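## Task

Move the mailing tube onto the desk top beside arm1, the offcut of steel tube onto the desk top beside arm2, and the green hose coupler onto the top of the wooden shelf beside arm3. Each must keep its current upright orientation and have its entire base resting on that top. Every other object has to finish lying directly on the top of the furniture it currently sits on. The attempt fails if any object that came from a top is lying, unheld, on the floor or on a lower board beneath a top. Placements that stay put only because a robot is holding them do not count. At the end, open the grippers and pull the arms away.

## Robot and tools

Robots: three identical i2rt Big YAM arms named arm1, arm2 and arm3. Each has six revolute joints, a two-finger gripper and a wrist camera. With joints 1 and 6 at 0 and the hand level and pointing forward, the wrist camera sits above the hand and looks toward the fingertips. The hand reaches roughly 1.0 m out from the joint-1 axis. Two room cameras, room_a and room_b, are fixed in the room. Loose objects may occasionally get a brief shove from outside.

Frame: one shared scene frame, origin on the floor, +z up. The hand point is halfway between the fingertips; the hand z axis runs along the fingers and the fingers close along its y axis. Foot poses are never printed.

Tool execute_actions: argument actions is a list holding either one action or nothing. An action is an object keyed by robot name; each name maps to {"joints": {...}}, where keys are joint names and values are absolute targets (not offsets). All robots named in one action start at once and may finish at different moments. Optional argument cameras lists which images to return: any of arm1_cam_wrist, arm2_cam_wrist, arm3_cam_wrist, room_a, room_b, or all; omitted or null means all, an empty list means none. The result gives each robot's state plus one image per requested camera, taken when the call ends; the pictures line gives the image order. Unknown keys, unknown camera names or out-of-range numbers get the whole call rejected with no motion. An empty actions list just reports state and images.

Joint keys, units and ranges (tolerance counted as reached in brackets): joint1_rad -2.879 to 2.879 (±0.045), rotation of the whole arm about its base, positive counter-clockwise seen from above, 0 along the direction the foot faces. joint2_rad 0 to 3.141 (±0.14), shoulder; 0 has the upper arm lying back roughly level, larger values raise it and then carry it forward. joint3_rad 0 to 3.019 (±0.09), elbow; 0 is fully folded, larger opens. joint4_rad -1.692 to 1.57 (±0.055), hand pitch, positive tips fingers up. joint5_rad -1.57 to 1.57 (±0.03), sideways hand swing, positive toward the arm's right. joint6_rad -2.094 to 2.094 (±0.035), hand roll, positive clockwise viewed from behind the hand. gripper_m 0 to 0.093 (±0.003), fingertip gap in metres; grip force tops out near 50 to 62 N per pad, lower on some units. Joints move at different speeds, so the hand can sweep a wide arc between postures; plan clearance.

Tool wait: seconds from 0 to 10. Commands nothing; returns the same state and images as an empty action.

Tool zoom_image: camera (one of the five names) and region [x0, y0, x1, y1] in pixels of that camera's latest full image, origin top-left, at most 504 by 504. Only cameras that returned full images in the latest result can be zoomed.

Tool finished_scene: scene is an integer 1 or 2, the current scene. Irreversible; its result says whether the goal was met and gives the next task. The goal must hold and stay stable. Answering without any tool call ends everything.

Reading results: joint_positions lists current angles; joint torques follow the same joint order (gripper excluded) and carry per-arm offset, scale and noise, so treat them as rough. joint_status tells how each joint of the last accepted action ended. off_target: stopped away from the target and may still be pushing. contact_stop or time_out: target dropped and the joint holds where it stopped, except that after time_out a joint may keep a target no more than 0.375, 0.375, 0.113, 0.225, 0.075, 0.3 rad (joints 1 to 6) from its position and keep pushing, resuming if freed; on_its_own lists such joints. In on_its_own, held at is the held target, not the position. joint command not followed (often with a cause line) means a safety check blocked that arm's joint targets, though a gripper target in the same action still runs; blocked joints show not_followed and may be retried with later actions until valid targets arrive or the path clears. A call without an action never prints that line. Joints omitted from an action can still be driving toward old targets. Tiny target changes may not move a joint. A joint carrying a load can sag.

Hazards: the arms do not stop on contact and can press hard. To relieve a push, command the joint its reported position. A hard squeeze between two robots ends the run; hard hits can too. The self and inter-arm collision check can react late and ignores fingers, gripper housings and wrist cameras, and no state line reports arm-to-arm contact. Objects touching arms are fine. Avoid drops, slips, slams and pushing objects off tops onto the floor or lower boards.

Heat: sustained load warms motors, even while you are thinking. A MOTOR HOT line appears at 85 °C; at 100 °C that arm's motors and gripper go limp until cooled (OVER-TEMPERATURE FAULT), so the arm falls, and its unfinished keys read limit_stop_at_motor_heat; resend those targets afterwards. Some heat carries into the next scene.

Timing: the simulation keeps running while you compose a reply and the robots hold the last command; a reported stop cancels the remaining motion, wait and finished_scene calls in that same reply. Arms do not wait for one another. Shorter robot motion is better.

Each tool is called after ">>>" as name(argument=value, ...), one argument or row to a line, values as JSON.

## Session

>>> execute_actions(
  actions=[],
)

Scene clock: 0.00 s.
Joint torques (N m, as the arm reports them, + toward a larger angle): no reading
arm1.joint_positions: joint1_rad=-0.319 joint2_rad=+0.339 joint3_rad=+1.347 joint4_rad=-1.377 joint5_rad=+0.025 joint6_rad=+0.079 gripper_m=+0.094
arm1.joint_status: not commanded
arm1.hand: x=-0.0817 y=-0.1687 z=+1.5336 quat_wxyz=(-0.204, +0.749, -0.347, -0.527) (m; scene frame)
arm2.joint_positions: joint1_rad=-0.884 joint2_rad=+0.491 joint3_rad=+1.365 joint4_rad=-1.461 joint5_rad=-0.025 joint6_rad=+0.302 gripper_m=+0.094
arm2.joint_status: not commanded
arm2.hand: x=+1.4561 y=+0.4142 z=+1.3597 quat_wxyz=(-0.378, +0.282, -0.837, -0.277) (m; scene frame)
arm3.joint_positions: joint1_rad=-0.463 joint2_rad=+0.573 joint3_rad=+1.656 joint4_rad=-1.224 joint5_rad=-0.102 joint6_rad=+0.640 gripper_m=+0.094
arm3.joint_status: not commanded
arm3.hand: x=-1.3179 y=+0.1364 z=+1.6328 quat_wxyz=(-0.367, +0.237, -0.714, -0.547) (m; scene frame)
pictures: arm1_cam_wrist, arm2_cam_wrist, arm3_cam_wrist, room_a, room_b
Images, in order (width x height): arm1_cam_wrist 504x504, arm2_cam_wrist 504x504, arm3_cam_wrist 504x504, room_a 504x504, room_b 504x504.

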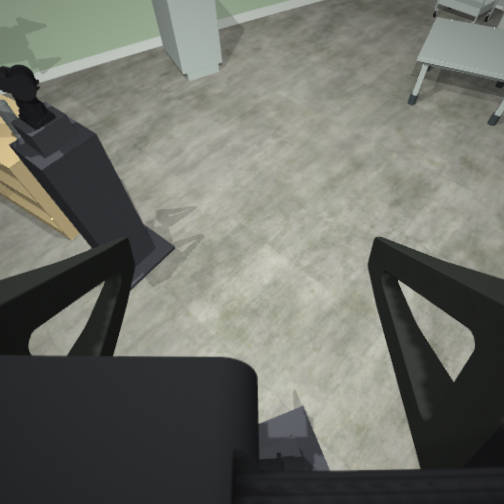

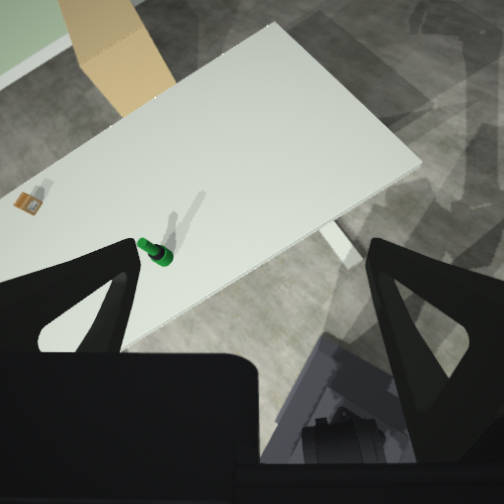

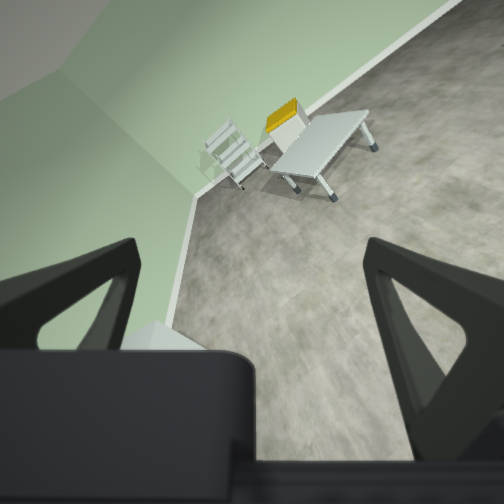

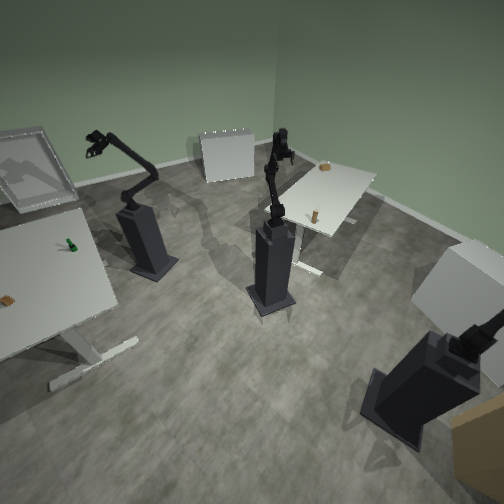

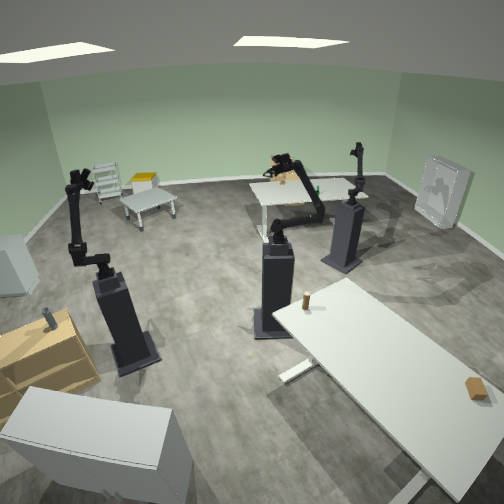

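>>> execute_actions(
  actions=[
    {"arm1":{"joints":{"joint1_rad":-1.9,"joint5_rad":0,"joint6_rad":0,"joint2_rad":1.3,"joint3_rad":1.2,"joint4_rad":-0.4}},"arm2":{"joints":{"joint1_rad":-0.35,"joint5_rad":0,"joint6_rad":0,"joint2_rad":1.3,"joint3_rad":1.1,"joint4_rad":-0.8}},"arm3":{"joints":{"joint1_rad":1.6,"joint5_rad":0,"joint6_rad":0,"joint2_rad":1.2,"joint3_rad":0.9,"joint4_rad":-0.7}}},
  ],
)

>>> zoom_image(
  camera="room_b",
  region=[0, 200, 180, 400],
)

>>> zoom_image(
  camera="room_a",
  region=[0, 140, 200, 340],
)

Scene clock: 2.27 s.
Joint torques (N m, as the arm reports them, + toward a larger angle): arm1=[ -1.45 -11.37  11.03   2.6    0.06  -0.16] | arm2=[ 0.85 -8.68  9.33  1.44 -0.11 -0.23] | arm3=[ 0.47 -6.68  9.21  1.89 -0.04 -0.07]
arm1.joint_positions: joint1_rad=-1.903 joint2_rad=+1.319 joint3_rad=+1.195 joint4_rad=-0.424 joint5_rad=+0.000 joint6_rad=+0.014 gripper_m=+0.094
arm1.joint_status: all done
arm1.hand: x=+0.4152 y=+0.1544 z=+1.3202 quat_wxyz=(-0.453, +0.327, -0.807, -0.190) (m; scene frame)
arm2.joint_positions: joint1_rad=-0.348 joint2_rad=+1.283 joint3_rad=+1.098 joint4_rad=-0.812 joint5_rad=+0.001 joint6_rad=+0.009 gripper_m=+0.094
arm2.joint_status: all done
arm2.hand: x=+1.4082 y=+0.7579 z=+1.0661 quat_wxyz=(-0.206, +0.642, -0.715, -0.186) (m; scene frame)
arm3.joint_positions: joint1_rad=+1.598 joint2_rad=+1.200 joint3_rad=+0.891 joint4_rad=-0.710 joint5_rad=+0.001 joint6_rad=+0.013 gripper_m=+0.094
arm3.joint_status: all done
arm3.hand: x=-1.8006 y=-0.0665 z=+1.1189 quat_wxyz=(+0.012, +0.961, +0.051, -0.273) (m; scene frame)
pictures: arm1_cam_wrist, arm2_cam_wrist, arm3_cam_wrist, room_a, room_b
Images, in order (width x height): arm1_cam_wrist 504x504, arm2_cam_wrist 504x504, arm3_cam_wrist 504x504, room_a 504x504, room_b 504x504.

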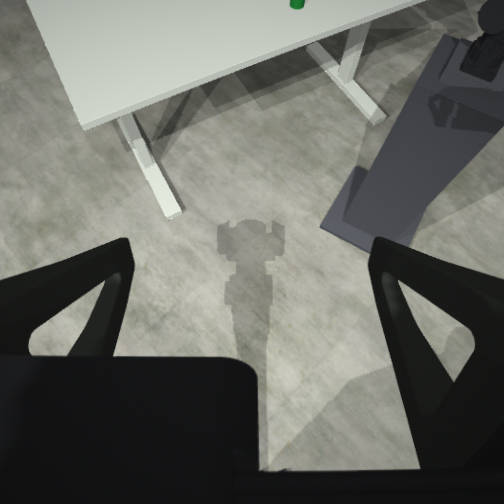

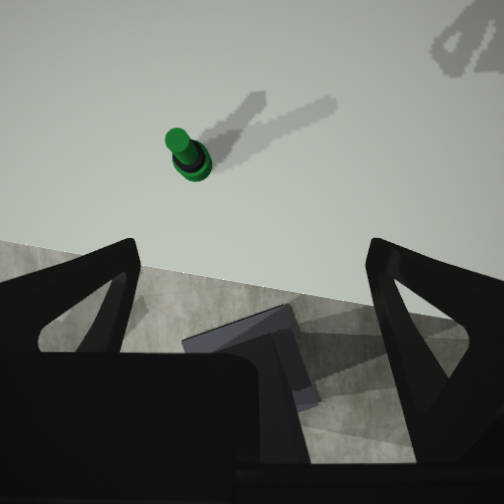

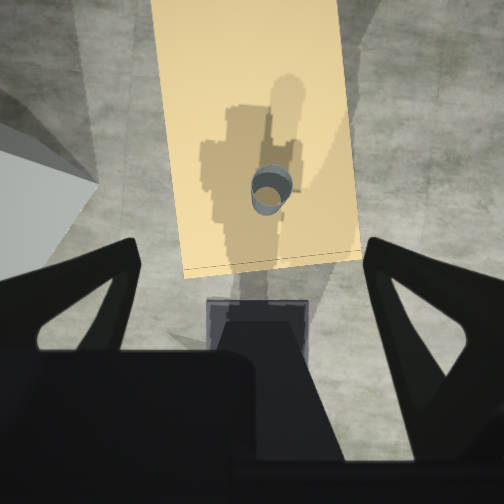

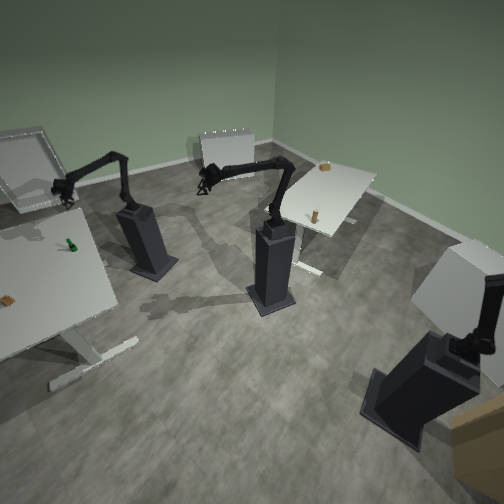

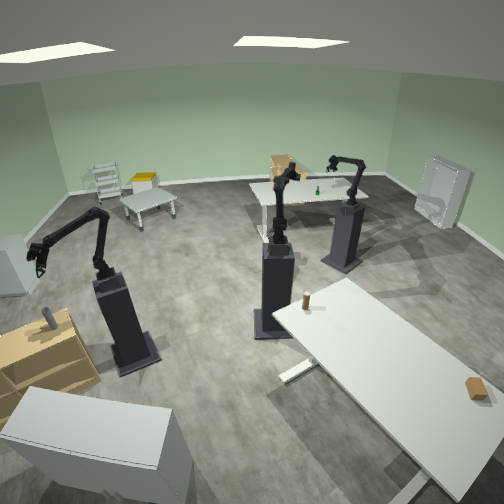

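Region (0, 200, 180, 400) of room_b's 504x504 image, scaled by 2.520, with more detail than that image has; it fills the left 454 columns of this view, and the rest is white.

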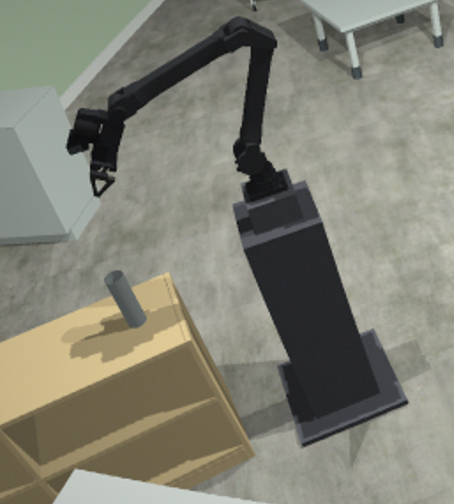

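Region (0, 140, 200, 340) of room_a's 504x504 image, scaled by 2.520, with more detail than that image has.

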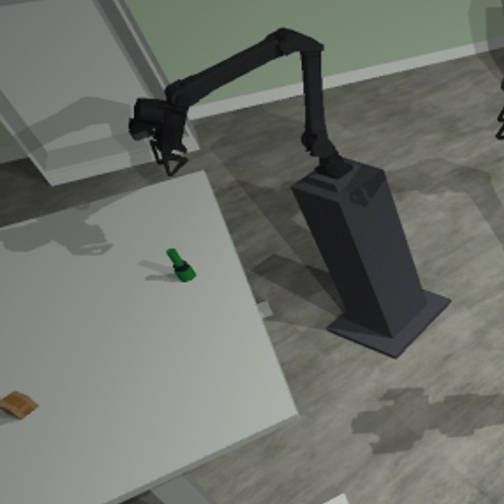

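>>> execute_actions(
  actions=[
    {"arm1":{"joints":{"joint1_rad":0.272,"joint2_rad":2.2,"joint3_rad":0.9,"joint4_rad":1.5}},"arm2":{"joints":{"joint1_rad":-0.215,"joint2_rad":1.79,"joint3_rad":1.385,"joint4_rad":-0.875}},"arm3":{"joints":{"joint1_rad":1.54,"joint2_rad":1.915,"joint3_rad":1.025,"joint4_rad":-0.37}}},
  ],
)

Scene clock: 4.83 s.
Joint torques (N m, as the arm reports them, + toward a larger angle): arm1=[ -3.17 -14.65   3.3    2.57   0.09  -0.19] | arm2=[  0.38 -15.9   10.43   0.29  -0.09  -0.23] | arm3=[ -0.53 -13.43   6.34   1.67  -0.05  -0.09]
arm1.joint_positions: joint1_rad=+0.280 joint2_rad=+2.197 joint3_rad=+0.908 joint4_rad=+1.476 joint5_rad=-0.001 joint6_rad=+0.014 gripper_m=+0.095
arm1.joint_status: all done
arm1.hand: x=-0.6339 y=-0.1412 z=+1.0532 quat_wxyz=(-0.063, +0.637, -0.060, -0.766) (m; scene frame)
arm2.joint_positions: joint1_rad=-0.206 joint2_rad=+1.790 joint3_rad=+1.353 joint4_rad=-0.869 joint5_rad=+0.000 joint6_rad=+0.008 gripper_m=+0.094
arm2.joint_status: all done
arm2.hand: x=+1.3351 y=+0.8503 z=+0.9146 quat_wxyz=(-0.087, +0.713, -0.689, -0.091) (m; scene frame)
arm3.joint_positions: joint1_rad=+1.544 joint2_rad=+1.916 joint3_rad=+1.014 joint4_rad=-0.382 joint5_rad=+0.001 joint6_rad=+0.013 gripper_m=+0.094
arm3.joint_status: all done
arm3.hand: x=-1.8822 y=-0.0453 z=+0.8647 quat_wxyz=(+0.000, +0.989, +0.025, -0.143) (m; scene frame)
pictures: arm1_cam_wrist, arm2_cam_wrist, arm3_cam_wrist, room_a, room_b
Images, in order (width x height): arm1_cam_wrist 504x504, arm2_cam_wrist 504x504, arm3_cam_wrist 504x504, room_a 504x504, room_b 504x504.

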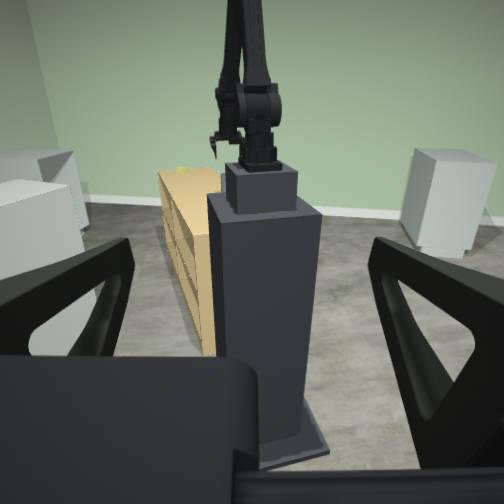

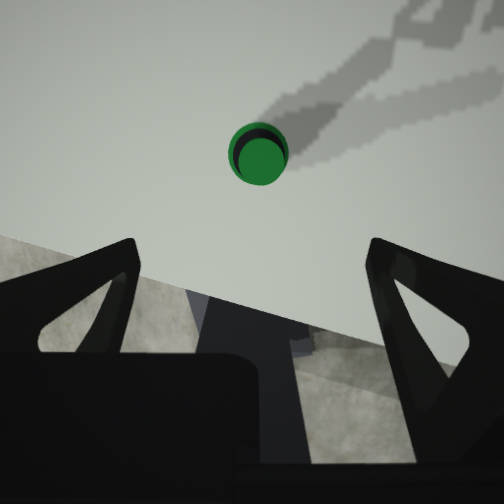

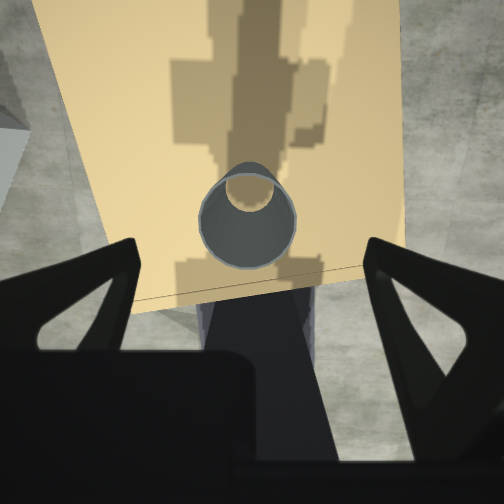

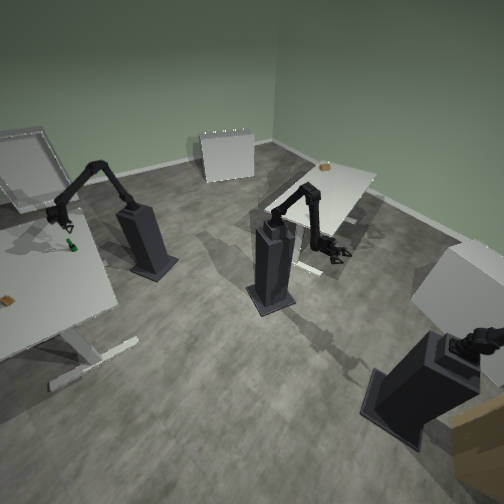

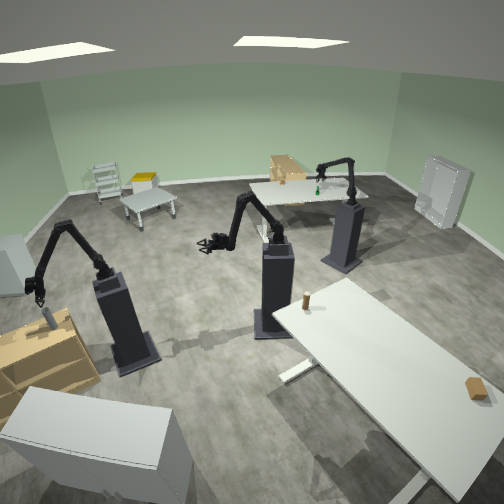

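>>> execute_actions(
  actions=[
    {"arm3":{"joints":{"joint1_rad":1.553,"joint2_rad":2.22,"joint3_rad":1.038,"joint4_rad":-0.09}},"arm2":{"joints":{"joint2_rad":1.4,"joint3_rad":1.6,"joint4_rad":-1.5}}},
  ],
  cameras=["arm3_cam_wrist","room_b","room_a"],
)

>>> zoom_image(
  camera="room_b",
  region=[10, 270, 90, 350],
)

>>> zoom_image(
  camera="room_a",
  region=[50, 225, 90, 265],
)

Scene clock: 6.87 s.
Joint torques (N m, as the arm reports them, + toward a larger angle): arm1=[ -2.51 -14.82   3.11   2.71   0.04  -0.23] | arm2=[  0.26 -10.63   8.86   0.28  -0.09  -0.23] | arm3=[  0.41 -14.69   4.36   1.71  -0.05  -0.1 ]
arm1.joint_positions: joint1_rad=+0.280 joint2_rad=+2.197 joint3_rad=+0.908 joint4_rad=+1.476 joint5_rad=-0.001 joint6_rad=+0.014 gripper_m=+0.095
arm1.joint_status: not commanded
arm1.hand: x=-0.6339 y=-0.1412 z=+1.0532 quat_wxyz=(-0.063, +0.637, -0.060, -0.766) (m; scene frame)
arm2.joint_positions: joint1_rad=-0.206 joint2_rad=+1.393 joint3_rad=+1.599 joint4_rad=-1.491 joint5_rad=+0.000 joint6_rad=+0.008 gripper_m=+0.094
arm2.joint_status: all done
arm2.hand: x=+1.3395 y=+0.7380 z=+1.1874 quat_wxyz=(-0.094, +0.712, -0.688, -0.098) (m; scene frame)
arm3.joint_positions: joint1_rad=+1.544 joint2_rad=+2.226 joint3_rad=+1.028 joint4_rad=-0.104 joint5_rad=+0.001 joint6_rad=+0.013 gripper_m=+0.094
arm3.joint_status: all done
arm3.hand: x=-1.8730 y=-0.0434 z=+0.7329 quat_wxyz=(+0.000, +0.991, +0.025, -0.135) (m; scene frame)
pictures: arm3_cam_wrist, room_a, room_b
Images, in order (width x height): arm3_cam_wrist 504x504, room_a 504x504, room_b 504x504.

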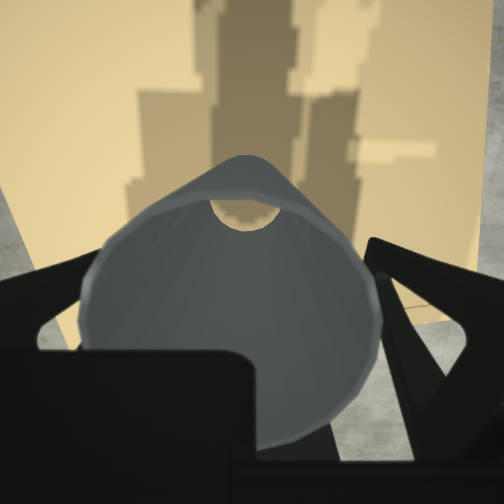

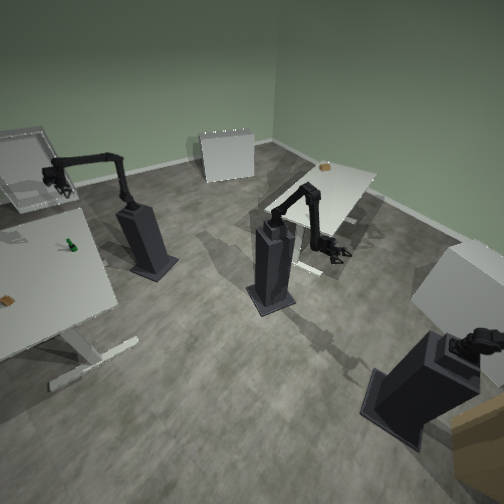

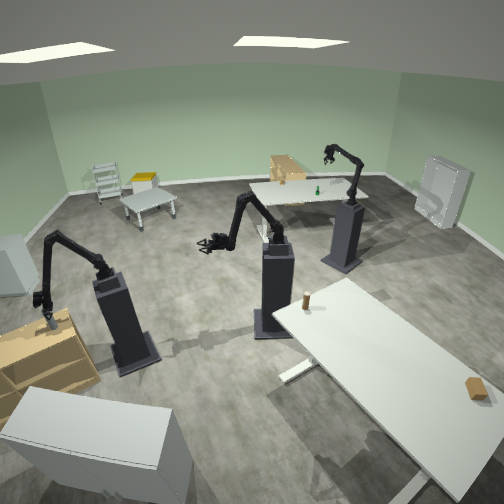

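Region (10, 270, 90, 350) of room_b's 504x504 image, scaled by 6.300, with more detail than that image has.

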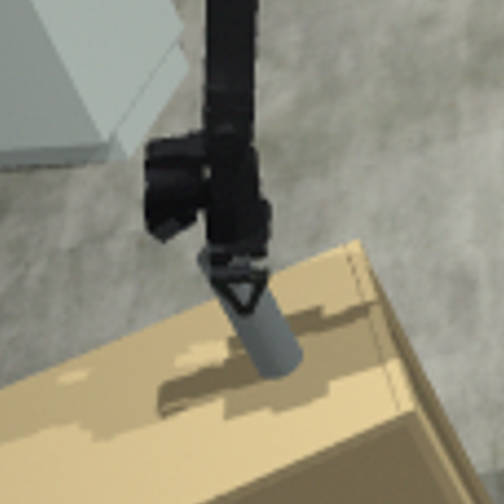

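Region (50, 225, 90, 265) of room_a's 504x504 image, scaled by 12.600, with more detail than that image has.

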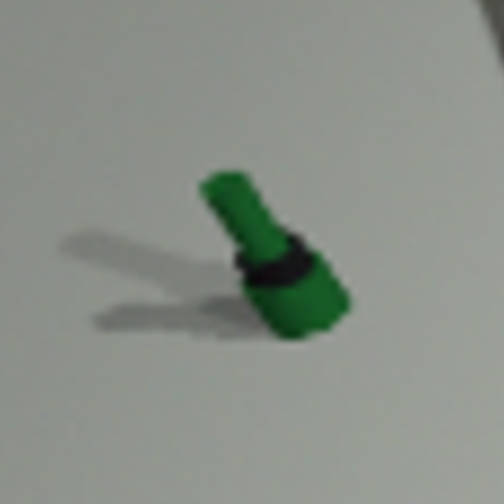

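>>> execute_actions(
  actions=[
    {"arm3":{"joints":{"joint1_rad":1.565,"joint2_rad":2.175,"joint4_rad":-0.155}}},
  ],
  cameras=["arm3_cam_wrist"],
)

Scene clock: 7.87 s.
Joint torques (N m, as the arm reports them, + toward a larger angle): arm1=[ -2.47 -14.3    3.19   2.83   0.05  -0.2 ] | arm2=[  0.29 -10.87   8.91   0.27  -0.09  -0.22] | arm3=[  0.19 -14.89   4.83   0.71  -0.06  -0.07]
arm1.joint_positions: joint1_rad=+0.280 joint2_rad=+2.197 joint3_rad=+0.908 joint4_rad=+1.476 joint5_rad=-0.001 joint6_rad=+0.014 gripper_m=+0.095
arm1.joint_status: not commanded
arm1.hand: x=-0.6339 y=-0.1412 z=+1.0532 quat_wxyz=(-0.063, +0.637, -0.060, -0.766) (m; scene frame)
arm2.joint_positions: joint1_rad=-0.206 joint2_rad=+1.393 joint3_rad=+1.599 joint4_rad=-1.491 joint5_rad=+0.000 joint6_rad=+0.008 gripper_m=+0.094
arm2.joint_status: not commanded
arm2.hand: x=+1.3395 y=+0.7380 z=+1.1874 quat_wxyz=(-0.094, +0.712, -0.688, -0.098) (m; scene frame)
arm3.joint_positions: joint1_rad=+1.555 joint2_rad=+2.175 joint3_rad=+1.028 joint4_rad=-0.143 joint5_rad=+0.001 joint6_rad=+0.013 gripper_m=+0.094
arm3.joint_status: all done
arm3.hand: x=-1.8800 y=-0.0498 z=+0.7557 quat_wxyz=(+0.001, +0.990, +0.031, -0.141) (m; scene frame)
pictures: arm3_cam_wrist
Images, in order (width x height): arm3_cam_wrist 504x504.

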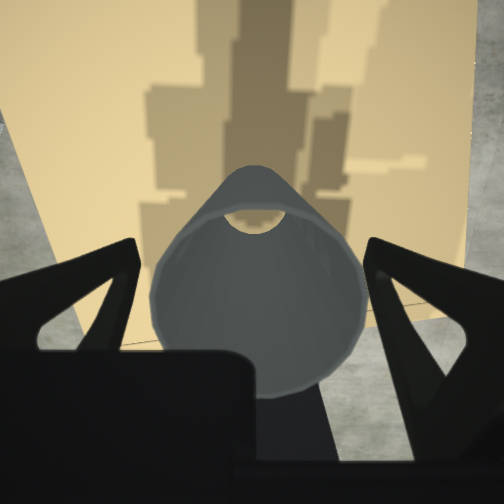

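>>> execute_actions(
  actions=[
    {"arm3":{"joints":{"gripper_m":0}},"arm2":{"joints":{"joint1_rad":1.70,"joint2_rad":1.7,"joint3_rad":2.03,"joint4_rad":-1.62}}},
  ],
  cameras=["arm3_cam_wrist"],
)

>>> execute_actions(
  actions=[
    {"arm3":{"joints":{"joint2_rad":1.90,"joint3_rad":1.03,"joint4_rad":-0.39}}},
  ],
  cameras=["arm3_cam_wrist"],
)

>>> execute_actions(
  actions=[
    {"arm3":{"joints":{"joint1_rad":-1.838,"joint2_rad":1.69,"joint3_rad":1.52,"joint4_rad":-1.075}}},
  ],
  cameras=["arm3_cam_wrist","arm1_cam_wrist"],
)

Scene clock: 10.17 s.
Joint torques (N m, as the arm reports them, + toward a larger angle): arm1=[ -2.19 -14.94   3.04   2.72   0.04  -0.17] | arm2=[  0.46 -16.79  11.81   0.19  -0.05  -0.22] | arm3=[  0.27 -14.58   4.76   0.69  -0.07  -0.08]
arm1.joint_positions: joint1_rad=+0.280 joint2_rad=+2.197 joint3_rad=+0.908 joint4_rad=+1.476 joint5_rad=-0.001 joint6_rad=+0.014 gripper_m=+0.095
arm1.joint_status: not commanded
arm1.hand: x=-0.6339 y=-0.1412 z=+1.0532 quat_wxyz=(-0.063, +0.637, -0.060, -0.766) (m; scene frame)
arm2.joint_positions: joint1_rad=+1.710 joint2_rad=+1.717 joint3_rad=+1.984 joint4_rad=-1.612 joint5_rad=-0.001 joint6_rad=+0.007 gripper_m=+0.094
arm2.joint_status: all done
arm2.hand: x=+0.8325 y=+0.0597 z=+1.1939 quat_wxyz=(+0.029, +0.976, +0.187, -0.111) (m; scene frame)
arm3.joint_positions: joint1_rad=+1.555 joint2_rad=+2.175 joint3_rad=+1.028 joint4_rad=-0.145 joint5_rad=+0.001 joint6_rad=+0.012 gripper_m=+0.059
arm3.joint_status: gripper_m off_target (ended at +0.059, target +0.000)
arm3.hand: x=-1.8796 y=-0.0498 z=+0.7556 quat_wxyz=(+0.001, +0.990, +0.031, -0.140) (m; scene frame)
pictures: arm3_cam_wrist
Images, in order (width x height): arm3_cam_wrist 504x504.

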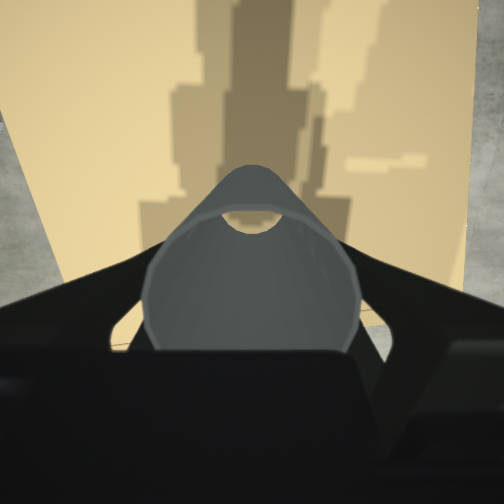

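Scene clock: 11.33 s.
Joint torques (N m, as the arm reports them, + toward a larger angle): arm1=[ -2.86 -14.6    3.22   2.54   0.04  -0.19] | arm2=[  0.48 -16.72  11.83   0.2   -0.05  -0.22] | arm3=[  0.79 -13.08   7.22   1.    -0.04  -0.07]
arm1.joint_positions: joint1_rad=+0.280 joint2_rad=+2.197 joint3_rad=+0.908 joint4_rad=+1.476 joint5_rad=-0.001 joint6_rad=+0.014 gripper_m=+0.095
arm1.joint_status: not commanded
arm1.hand: x=-0.6339 y=-0.1412 z=+1.0532 quat_wxyz=(-0.063, +0.637, -0.060, -0.766) (m; scene frame)
arm2.joint_positions: joint1_rad=+1.710 joint2_rad=+1.717 joint3_rad=+1.984 joint4_rad=-1.612 joint5_rad=-0.001 joint6_rad=+0.007 gripper_m=+0.094
arm2.joint_status: not commanded
arm2.hand: x=+0.8325 y=+0.0597 z=+1.1939 quat_wxyz=(+0.029, +0.976, +0.187, -0.111) (m; scene frame)
arm3.joint_positions: joint1_rad=+1.555 joint2_rad=+1.898 joint3_rad=+1.006 joint4_rad=-0.387 joint5_rad=+0.001 joint6_rad=+0.012 gripper_m=+0.059
arm3.joint_status: all done
arm3.hand: x=-1.8800 y=-0.0510 z=+0.8709 quat_wxyz=(+0.001, +0.989, +0.031, -0.146) (m; scene frame)
pictures: arm3_cam_wrist
Images, in order (width x height): arm3_cam_wrist 504x504.

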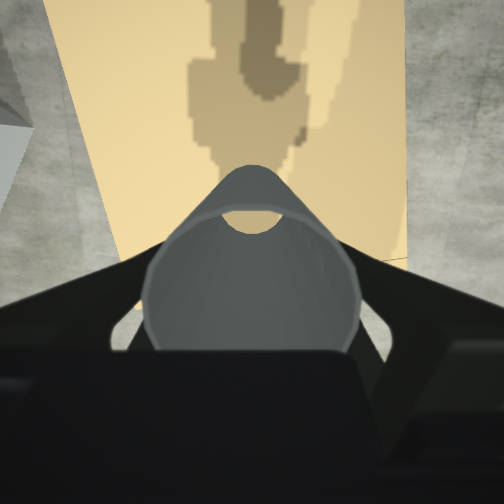

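Scene clock: 14.13 s.
Joint torques (N m, as the arm reports them, + toward a larger angle): arm1=[ -2.21 -14.84   3.11   2.75   0.03  -0.19] | arm2=[  0.38 -16.83  11.79   0.2   -0.06  -0.22] | arm3=[  1.58 -16.15   9.33   0.91  -0.19  -0.03]
arm1.joint_positions: joint1_rad=+0.280 joint2_rad=+2.197 joint3_rad=+0.908 joint4_rad=+1.476 joint5_rad=-0.001 joint6_rad=+0.014 gripper_m=+0.095
arm1.joint_status: not commanded
arm1.hand: x=-0.6339 y=-0.1412 z=+1.0532 quat_wxyz=(-0.063, +0.637, -0.060, -0.766) (m; scene frame)
arm2.joint_positions: joint1_rad=+1.710 joint2_rad=+1.717 joint3_rad=+1.984 joint4_rad=-1.612 joint5_rad=-0.001 joint6_rad=+0.007 gripper_m=+0.094
arm2.joint_status: not commanded
arm2.hand: x=+0.8325 y=+0.0597 z=+1.1939 quat_wxyz=(+0.029, +0.976, +0.187, -0.111) (m; scene frame)
arm3.joint_positions: joint1_rad=-1.848 joint2_rad=+1.718 joint3_rad=+1.506 joint4_rad=-1.070 joint5_rad=+0.004 joint6_rad=+0.012 gripper_m=+0.059
arm3.joint_status: all done
arm3.hand: x=-0.7850 y=-0.1265 z=+1.1125 quat_wxyz=(-0.142, -0.099, -0.985, +0.010) (m; scene frame)
pictures: arm1_cam_wrist, arm3_cam_wrist
Images, in order (width x height): arm1_cam_wrist 504x504, arm3_cam_wrist 504x504.

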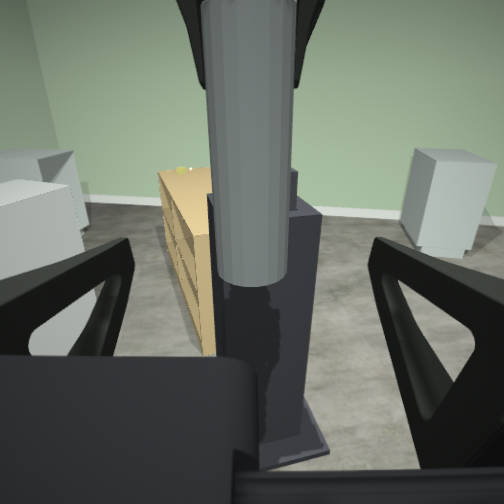

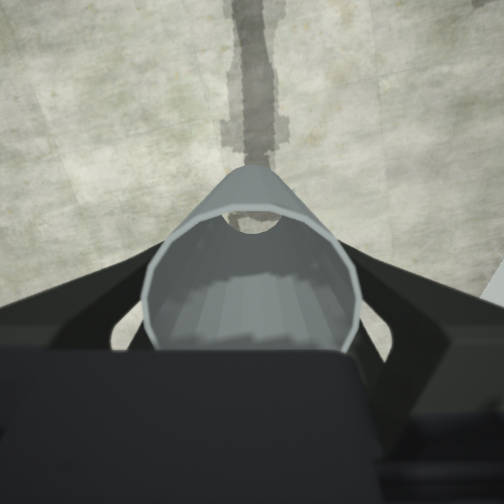

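>>> execute_actions(
  actions=[
    {"arm1":{"joints":{"joint2_rad":2.403,"joint3_rad":1.495,"joint4_rad":1.125}}},
  ],
  cameras=["arm3_cam_wrist","arm1_cam_wrist","room_b"],
)

>>> zoom_image(
  camera="room_b",
  region=[140, 200, 220, 280],
)

Scene clock: 15.77 s.
Joint torques (N m, as the arm reports them, + toward a larger angle): arm1=[ -2.72 -20.05   9.83   1.44   0.04  -0.16] | arm2=[  0.5  -16.71  11.82   0.24  -0.06  -0.23] | arm3=[  0.65 -15.76   9.38   1.03  -0.21  -0.05]
arm1.joint_positions: joint1_rad=+0.280 joint2_rad=+2.411 joint3_rad=+1.463 joint4_rad=+1.134 joint5_rad=-0.001 joint6_rad=+0.014 gripper_m=+0.095
arm1.joint_status: all done
arm1.hand: x=-0.7983 y=-0.1119 z=+1.0442 quat_wxyz=(-0.063, +0.637, -0.060, -0.766) (m; scene frame)
arm2.joint_positions: joint1_rad=+1.710 joint2_rad=+1.717 joint3_rad=+1.984 joint4_rad=-1.612 joint5_rad=-0.001 joint6_rad=+0.007 gripper_m=+0.094
arm2.joint_status: not commanded
arm2.hand: x=+0.8325 y=+0.0597 z=+1.1939 quat_wxyz=(+0.029, +0.976, +0.187, -0.111) (m; scene frame)
arm3.joint_positions: joint1_rad=-1.848 joint2_rad=+1.718 joint3_rad=+1.506 joint4_rad=-1.070 joint5_rad=+0.004 joint6_rad=+0.012 gripper_m=+0.059
arm3.joint_status: not commanded
arm3.hand: x=-0.7850 y=-0.1265 z=+1.1125 quat_wxyz=(-0.142, -0.099, -0.985, +0.010) (m; scene frame)
pictures: arm1_cam_wrist, arm3_cam_wrist, room_b
Images, in order (width x height): arm1_cam_wrist 504x504, arm3_cam_wrist 504x504, room_b 504x504.

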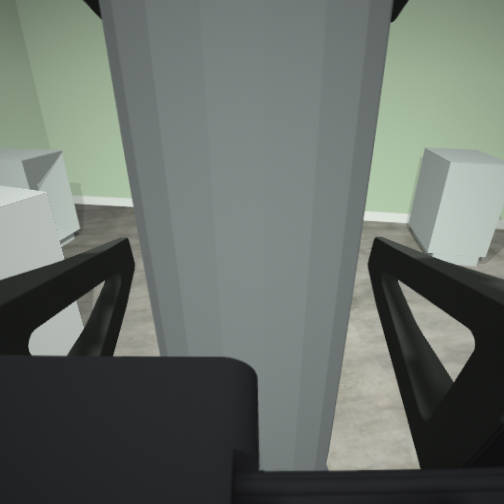

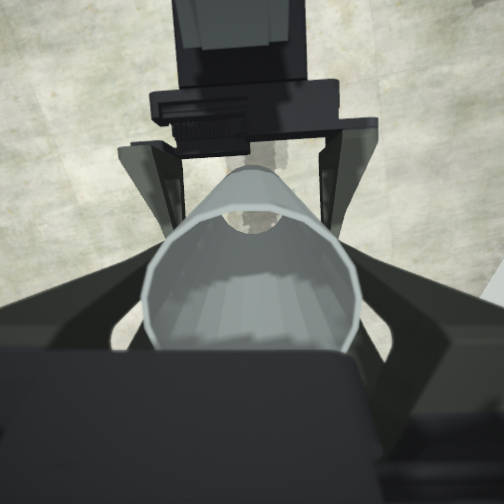

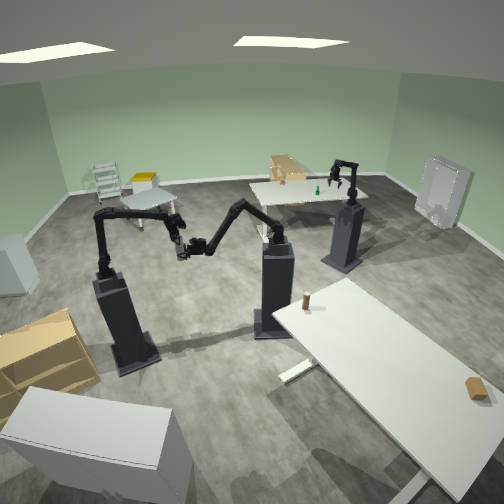

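Region (140, 200, 220, 280) of room_b's 504x504 image, scaled by 6.300, with more detail than that image has.

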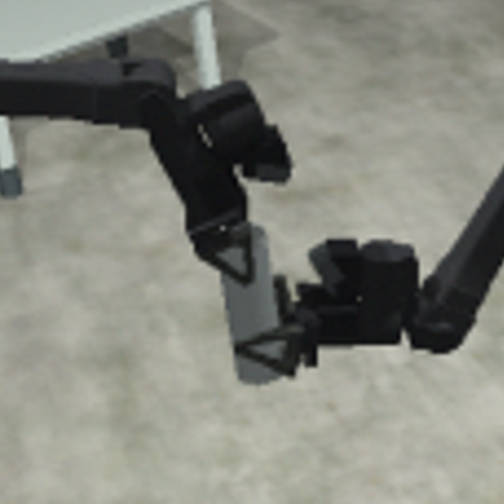

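>>> execute_actions(
  actions=[
    {"arm1":{"joints":{"gripper_m":0}},"arm2":{"joints":{"joint2_rad":1.94,"joint3_rad":2.37,"joint4_rad":-1.685}}},
  ],
  cameras=["arm1_cam_wrist"],
)

>>> execute_actions(
  actions=[
    {"arm3":{"joints":{"gripper_m":0.093,"joint2_rad":1.715}},"arm1":{"joints":{"joint4_rad":1.16,"joint2_rad":2.39}}},
  ],
  cameras=[],
)

>>> execute_actions(
  actions=[
    {"arm3":{"joints":{"joint2_rad":1.45,"joint3_rad":1.6,"joint4_rad":-1.43}}},
  ],
  cameras=["arm3_cam_wrist"],
)

Scene clock: 17.37 s.
Joint torques (N m, as the arm reports them, + toward a larger angle): arm1=[ -2.95 -20.45   9.62   1.45   0.05  -0.08] | arm2=[  0.58 -16.9   11.54   0.35  -0.04  -0.22] | arm3=[  0.4  -15.63   9.54   0.94  -0.19  -0.03]
arm1.joint_positions: joint1_rad=+0.280 joint2_rad=+2.411 joint3_rad=+1.463 joint4_rad=+1.133 joint5_rad=-0.001 joint6_rad=+0.007 gripper_m=+0.058
arm1.joint_status: gripper_m off_target (ended at +0.058, target +0.000)
arm1.hand: x=-0.7984 y=-0.1119 z=+1.0441 quat_wxyz=(-0.066, +0.637, -0.057, -0.766) (m; scene frame)
arm2.joint_positions: joint1_rad=+1.710 joint2_rad=+1.923 joint3_rad=+2.323 joint4_rad=-1.678 joint5_rad=-0.001 joint6_rad=+0.007 gripper_m=+0.094
arm2.joint_status: all done
arm2.hand: x=+0.7663 y=+0.0330 z=+1.2136 quat_wxyz=(+0.035, +0.971, +0.186, -0.144) (m; scene frame)
arm3.joint_positions: joint1_rad=-1.848 joint2_rad=+1.718 joint3_rad=+1.506 joint4_rad=-1.070 joint5_rad=+0.004 joint6_rad=+0.010 gripper_m=+0.059
arm3.joint_status: not commanded
arm3.hand: x=-0.7851 y=-0.1263 z=+1.1124 quat_wxyz=(-0.141, -0.098, -0.985, +0.010) (m; scene frame)
pictures: arm1_cam_wrist
Images, in order (width x height): arm1_cam_wrist 504x504.

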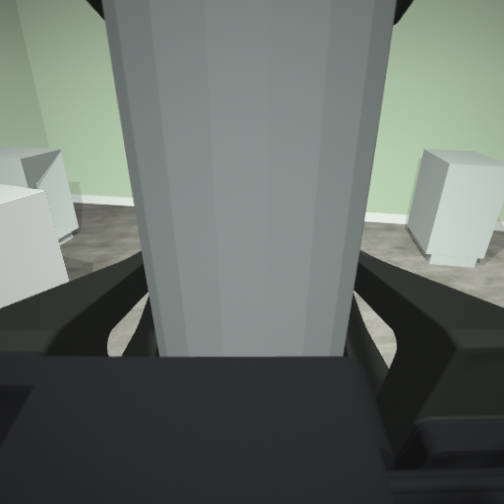

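Scene clock: 18.23 s.
Joint torques (N m, as the arm reports them, + toward a larger angle): arm1=[ -3.   -22.51   9.48   2.72   0.06  -0.09] | arm2=[  0.44 -17.08  11.51   0.36  -0.06  -0.22] | arm3=[  0.63 -13.64   9.49   1.04  -0.2   -0.02]
arm1.joint_positions: joint1_rad=+0.280 joint2_rad=+2.431 joint3_rad=+1.463 joint4_rad=+1.133 joint5_rad=-0.001 joint6_rad=+0.007 gripper_m=+0.058
arm1.joint_status: all done
arm1.hand: x=-0.7969 y=-0.1121 z=+1.0284 quat_wxyz=(-0.065, +0.645, -0.058, -0.759) (m; scene frame)
arm2.joint_positions: joint1_rad=+1.710 joint2_rad=+1.923 joint3_rad=+2.323 joint4_rad=-1.678 joint5_rad=-0.001 joint6_rad=+0.007 gripper_m=+0.094
arm2.joint_status: not commanded
arm2.hand: x=+0.7663 y=+0.0330 z=+1.2136 quat_wxyz=(+0.035, +0.971, +0.186, -0.144) (m; scene frame)
arm3.joint_positions: joint1_rad=-1.848 joint2_rad=+1.716 joint3_rad=+1.506 joint4_rad=-1.070 joint5_rad=+0.004 joint6_rad=+0.010 gripper_m=+0.093
arm3.joint_status: all done
arm3.hand: x=-0.7852 y=-0.1263 z=+1.1134 quat_wxyz=(-0.142, -0.098, -0.985, +0.010) (m; scene frame)
pictures: none
No camera images: the call's "cameras" was empty. Leave "cameras" out to get every camera's image.

Scene clock: 19.60 s.
Joint torques (N m, as the arm reports them, + toward a larger angle): arm1=[ -2.73 -22.62   9.52   2.78   0.05  -0.13] | arm2=[  0.5  -16.92  11.57   0.34  -0.05  -0.22] | arm3=[ 0.68 -8.9   9.42  0.68 -0.17 -0.04]
arm1.joint_positions: joint1_rad=+0.280 joint2_rad=+2.431 joint3_rad=+1.463 joint4_rad=+1.133 joint5_rad=-0.001 joint6_rad=+0.007 gripper_m=+0.058
arm1.joint_status: not commanded
arm1.hand: x=-0.7969 y=-0.1121 z=+1.0284 quat_wxyz=(-0.065, +0.645, -0.058, -0.759) (m; scene frame)
arm2.joint_positions: joint1_rad=+1.710 joint2_rad=+1.923 joint3_rad=+2.323 joint4_rad=-1.678 joint5_rad=-0.001 joint6_rad=+0.007 gripper_m=+0.094
arm2.joint_status: not commanded
arm2.hand: x=+0.7663 y=+0.0330 z=+1.2136 quat_wxyz=(+0.035, +0.971, +0.186, -0.144) (m; scene frame)
arm3.joint_positions: joint1_rad=-1.848 joint2_rad=+1.436 joint3_rad=+1.587 joint4_rad=-1.418 joint5_rad=+0.004 joint6_rad=+0.010 gripper_m=+0.093
arm3.joint_status: all done
arm3.hand: x=-0.8816 y=-0.1095 z=+1.2717 quat_wxyz=(-0.149, -0.098, -0.984, +0.010) (m; scene frame)
pictures: arm3_cam_wrist
Images, in order (width x height): arm3_cam_wrist 504x504.

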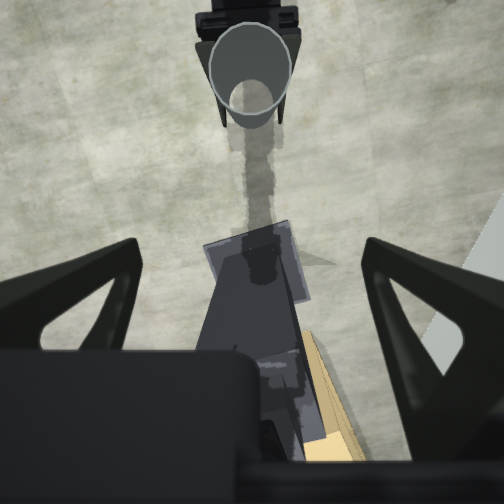

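>>> execute_actions(
  actions=[
    {"arm1":{"joints":{"joint1_rad":-2.35,"joint4_rad":1.19,"joint6_rad":0.025}}},
  ],
  cameras=["arm2_cam_wrist","arm1_cam_wrist","room_a"],
)

Scene clock: 23.90 s.
Joint torques (N m, as the arm reports them, + toward a larger angle): arm1=[ -1.9  -22.14   9.51   3.86  -0.01   0.08] | arm2=[  0.48 -16.91  11.56   0.35  -0.06  -0.23] | arm3=[ 0.8  -9.21  9.41  0.68 -0.18 -0.07]
arm1.joint_positions: joint1_rad=-2.345 joint2_rad=+2.431 joint3_rad=+1.463 joint4_rad=+1.133 joint5_rad=+0.001 joint6_rad=+0.015 gripper_m=+0.058
arm1.joint_status: joint4_rad time_out (moved +0.000 of +0.057); the others done
arm1.on_its_own: joint4_rad reads +1.133 and still pushes toward +1.190 since a time_out
arm1.hand: x=+0.7687 y=+0.0160 z=+1.0342 quat_wxyz=(-0.752, +0.104, -0.636, -0.136) (m; scene frame)
arm2.joint_positions: joint1_rad=+1.710 joint2_rad=+1.923 joint3_rad=+2.323 joint4_rad=-1.678 joint5_rad=-0.001 joint6_rad=+0.007 gripper_m=+0.094
arm2.joint_status: not commanded
arm2.hand: x=+0.7663 y=+0.0330 z=+1.2136 quat_wxyz=(+0.035, +0.971, +0.186, -0.144) (m; scene frame)
arm3.joint_positions: joint1_rad=-1.848 joint2_rad=+1.436 joint3_rad=+1.587 joint4_rad=-1.418 joint5_rad=+0.004 joint6_rad=+0.010 gripper_m=+0.093
arm3.joint_status: not commanded
arm3.hand: x=-0.8816 y=-0.1095 z=+1.2717 quat_wxyz=(-0.149, -0.098, -0.984, +0.010) (m; scene frame)
pictures: arm1_cam_wrist, arm2_cam_wrist, room_a
Images, in order (width x height): arm1_cam_wrist 504x504, arm2_cam_wrist 504x504, room_a 504x504.

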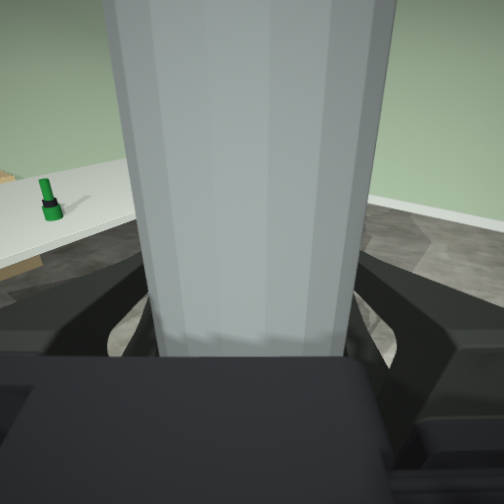

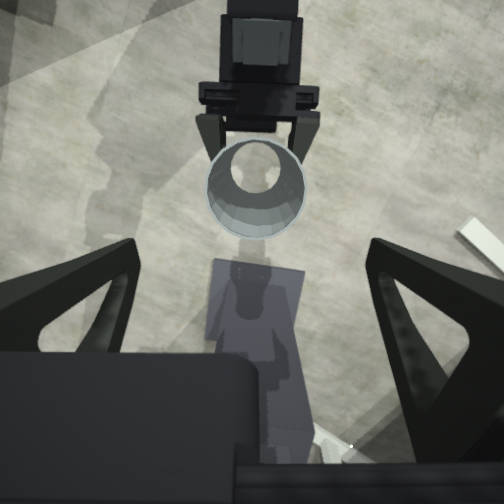

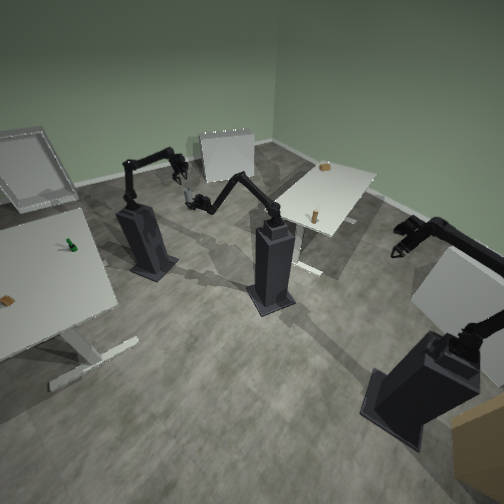

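>>> execute_actions(
  actions=[
    {"arm1":{"joints":{"joint4_rad":1.16}},"arm2":{"joints":{"joint2_rad":1.925,"joint3_rad":2.025,"joint4_rad":-1.39}}},
  ],
  cameras=["arm2_cam_wrist","arm1_cam_wrist"],
)

Scene clock: 25.30 s.
Joint torques (N m, as the arm reports them, + toward a larger angle): arm1=[ -2.3  -22.56   9.63   2.79   0.     0.06] | arm2=[  0.45 -17.61   8.9    1.    -0.06  -0.22] | arm3=[ 0.65 -9.2   9.46  0.7  -0.19 -0.02]
arm1.joint_positions: joint1_rad=-2.345 joint2_rad=+2.431 joint3_rad=+1.463 joint4_rad=+1.133 joint5_rad=+0.001 joint6_rad=+0.015 gripper_m=+0.058
arm1.joint_status: all done
arm1.hand: x=+0.7687 y=+0.0160 z=+1.0342 quat_wxyz=(-0.752, +0.104, -0.636, -0.136) (m; scene frame)
arm2.joint_positions: joint1_rad=+1.710 joint2_rad=+1.909 joint3_rad=+2.027 joint4_rad=-1.401 joint5_rad=-0.001 joint6_rad=+0.007 gripper_m=+0.094
arm2.joint_status: all done
arm2.hand: x=+0.7465 y=+0.0237 z=+1.1119 quat_wxyz=(+0.035, +0.972, +0.186, -0.141) (m; scene frame)
arm3.joint_positions: joint1_rad=-1.848 joint2_rad=+1.436 joint3_rad=+1.587 joint4_rad=-1.418 joint5_rad=+0.004 joint6_rad=+0.010 gripper_m=+0.093
arm3.joint_status: not commanded
arm3.hand: x=-0.8816 y=-0.1095 z=+1.2717 quat_wxyz=(-0.149, -0.098, -0.984, +0.010) (m; scene frame)
pictures: arm1_cam_wrist, arm2_cam_wrist
Images, in order (width x height): arm1_cam_wrist 504x504, arm2_cam_wrist 504x504.

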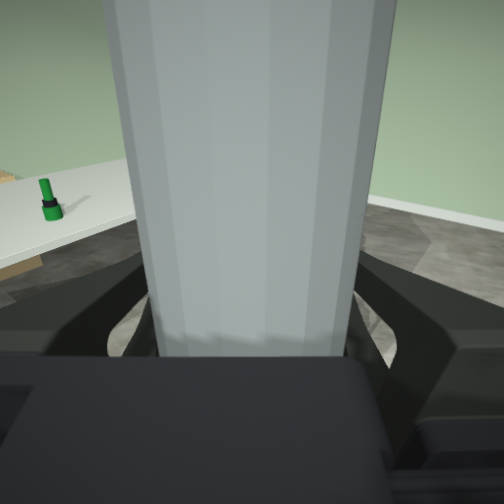

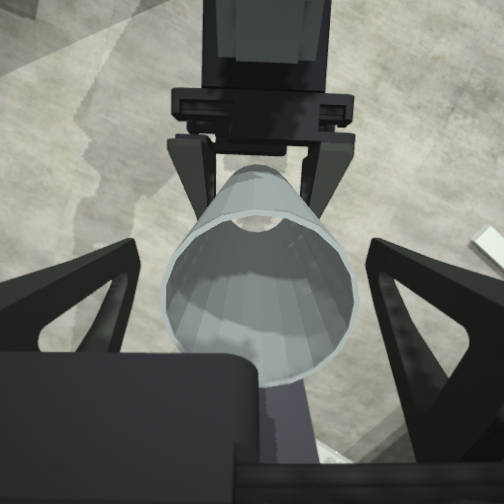

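>>> execute_actions(
  actions=[
    {"arm2":{"joints":{"joint3_rad":1.995,"joint1_rad":1.695}}},
  ],
  cameras=["arm2_cam_wrist"],
)

>>> execute_actions(
  actions=[
    {"arm2":{"joints":{"gripper_m":0}}},
  ],
  cameras=["arm2_cam_wrist"],
)

Scene clock: 26.03 s.
Joint torques (N m, as the arm reports them, + toward a larger angle): arm1=[ -2.72 -22.27   9.44   2.77   0.02   0.11] | arm2=[  0.4  -17.27   8.42   0.97  -0.06  -0.22] | arm3=[ 0.95 -9.21  9.38  0.77 -0.15 -0.04]
arm1.joint_positions: joint1_rad=-2.345 joint2_rad=+2.431 joint3_rad=+1.463 joint4_rad=+1.133 joint5_rad=+0.001 joint6_rad=+0.015 gripper_m=+0.058
arm1.joint_status: not commanded
arm1.hand: x=+0.7687 y=+0.0160 z=+1.0342 quat_wxyz=(-0.752, +0.104, -0.636, -0.136) (m; scene frame)
arm2.joint_positions: joint1_rad=+1.706 joint2_rad=+1.909 joint3_rad=+2.003 joint4_rad=-1.399 joint5_rad=-0.001 joint6_rad=+0.007 gripper_m=+0.094
arm2.joint_status: all done
arm2.hand: x=+0.7495 y=+0.0274 z=+1.1016 quat_wxyz=(+0.032, +0.974, +0.184, -0.130) (m; scene frame)
arm3.joint_positions: joint1_rad=-1.848 joint2_rad=+1.436 joint3_rad=+1.587 joint4_rad=-1.418 joint5_rad=+0.004 joint6_rad=+0.010 gripper_m=+0.093
arm3.joint_status: not commanded
arm3.hand: x=-0.8816 y=-0.1095 z=+1.2717 quat_wxyz=(-0.149, -0.098, -0.984, +0.010) (m; scene frame)
pictures: arm2_cam_wrist
Images, in order (width x height): arm2_cam_wrist 504x504.

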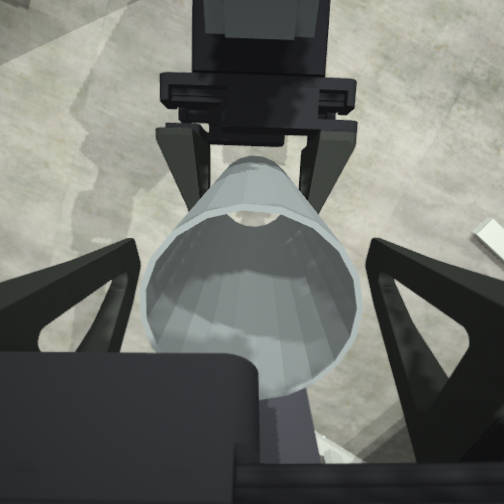

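Scene clock: 26.77 s.
Joint torques (N m, as the arm reports them, + toward a larger angle): arm1=[ -2.12 -22.07   9.54   2.8    0.     0.05] | arm2=[  0.5  -17.52   8.37   0.9   -0.03  -0.21] | arm3=[ 0.61 -8.89  9.35  0.61 -0.19 -0.06]
arm1.joint_positions: joint1_rad=-2.345 joint2_rad=+2.431 joint3_rad=+1.463 joint4_rad=+1.133 joint5_rad=+0.000 joint6_rad=+0.015 gripper_m=+0.058
arm1.joint_status: not commanded
arm1.hand: x=+0.7687 y=+0.0160 z=+1.0341 quat_wxyz=(-0.752, +0.104, -0.636, -0.135) (m; scene frame)
arm2.joint_positions: joint1_rad=+1.706 joint2_rad=+1.909 joint3_rad=+2.003 joint4_rad=-1.399 joint5_rad=-0.001 joint6_rad=+0.005 gripper_m=+0.059
arm2.joint_status: gripper_m off_target (ended at +0.059, target +0.000)
arm2.hand: x=+0.7495 y=+0.0274 z=+1.1016 quat_wxyz=(+0.032, +0.974, +0.185, -0.130) (m; scene frame)
arm3.joint_positions: joint1_rad=-1.848 joint2_rad=+1.436 joint3_rad=+1.587 joint4_rad=-1.418 joint5_rad=+0.004 joint6_rad=+0.010 gripper_m=+0.093
arm3.joint_status: not commanded
arm3.hand: x=-0.8816 y=-0.1095 z=+1.2717 quat_wxyz=(-0.149, -0.098, -0.984, +0.010) (m; scene frame)
pictures: arm2_cam_wrist
Images, in order (width x height): arm2_cam_wrist 504x504.

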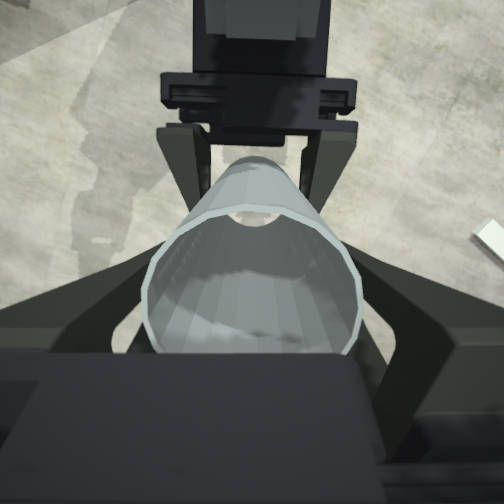

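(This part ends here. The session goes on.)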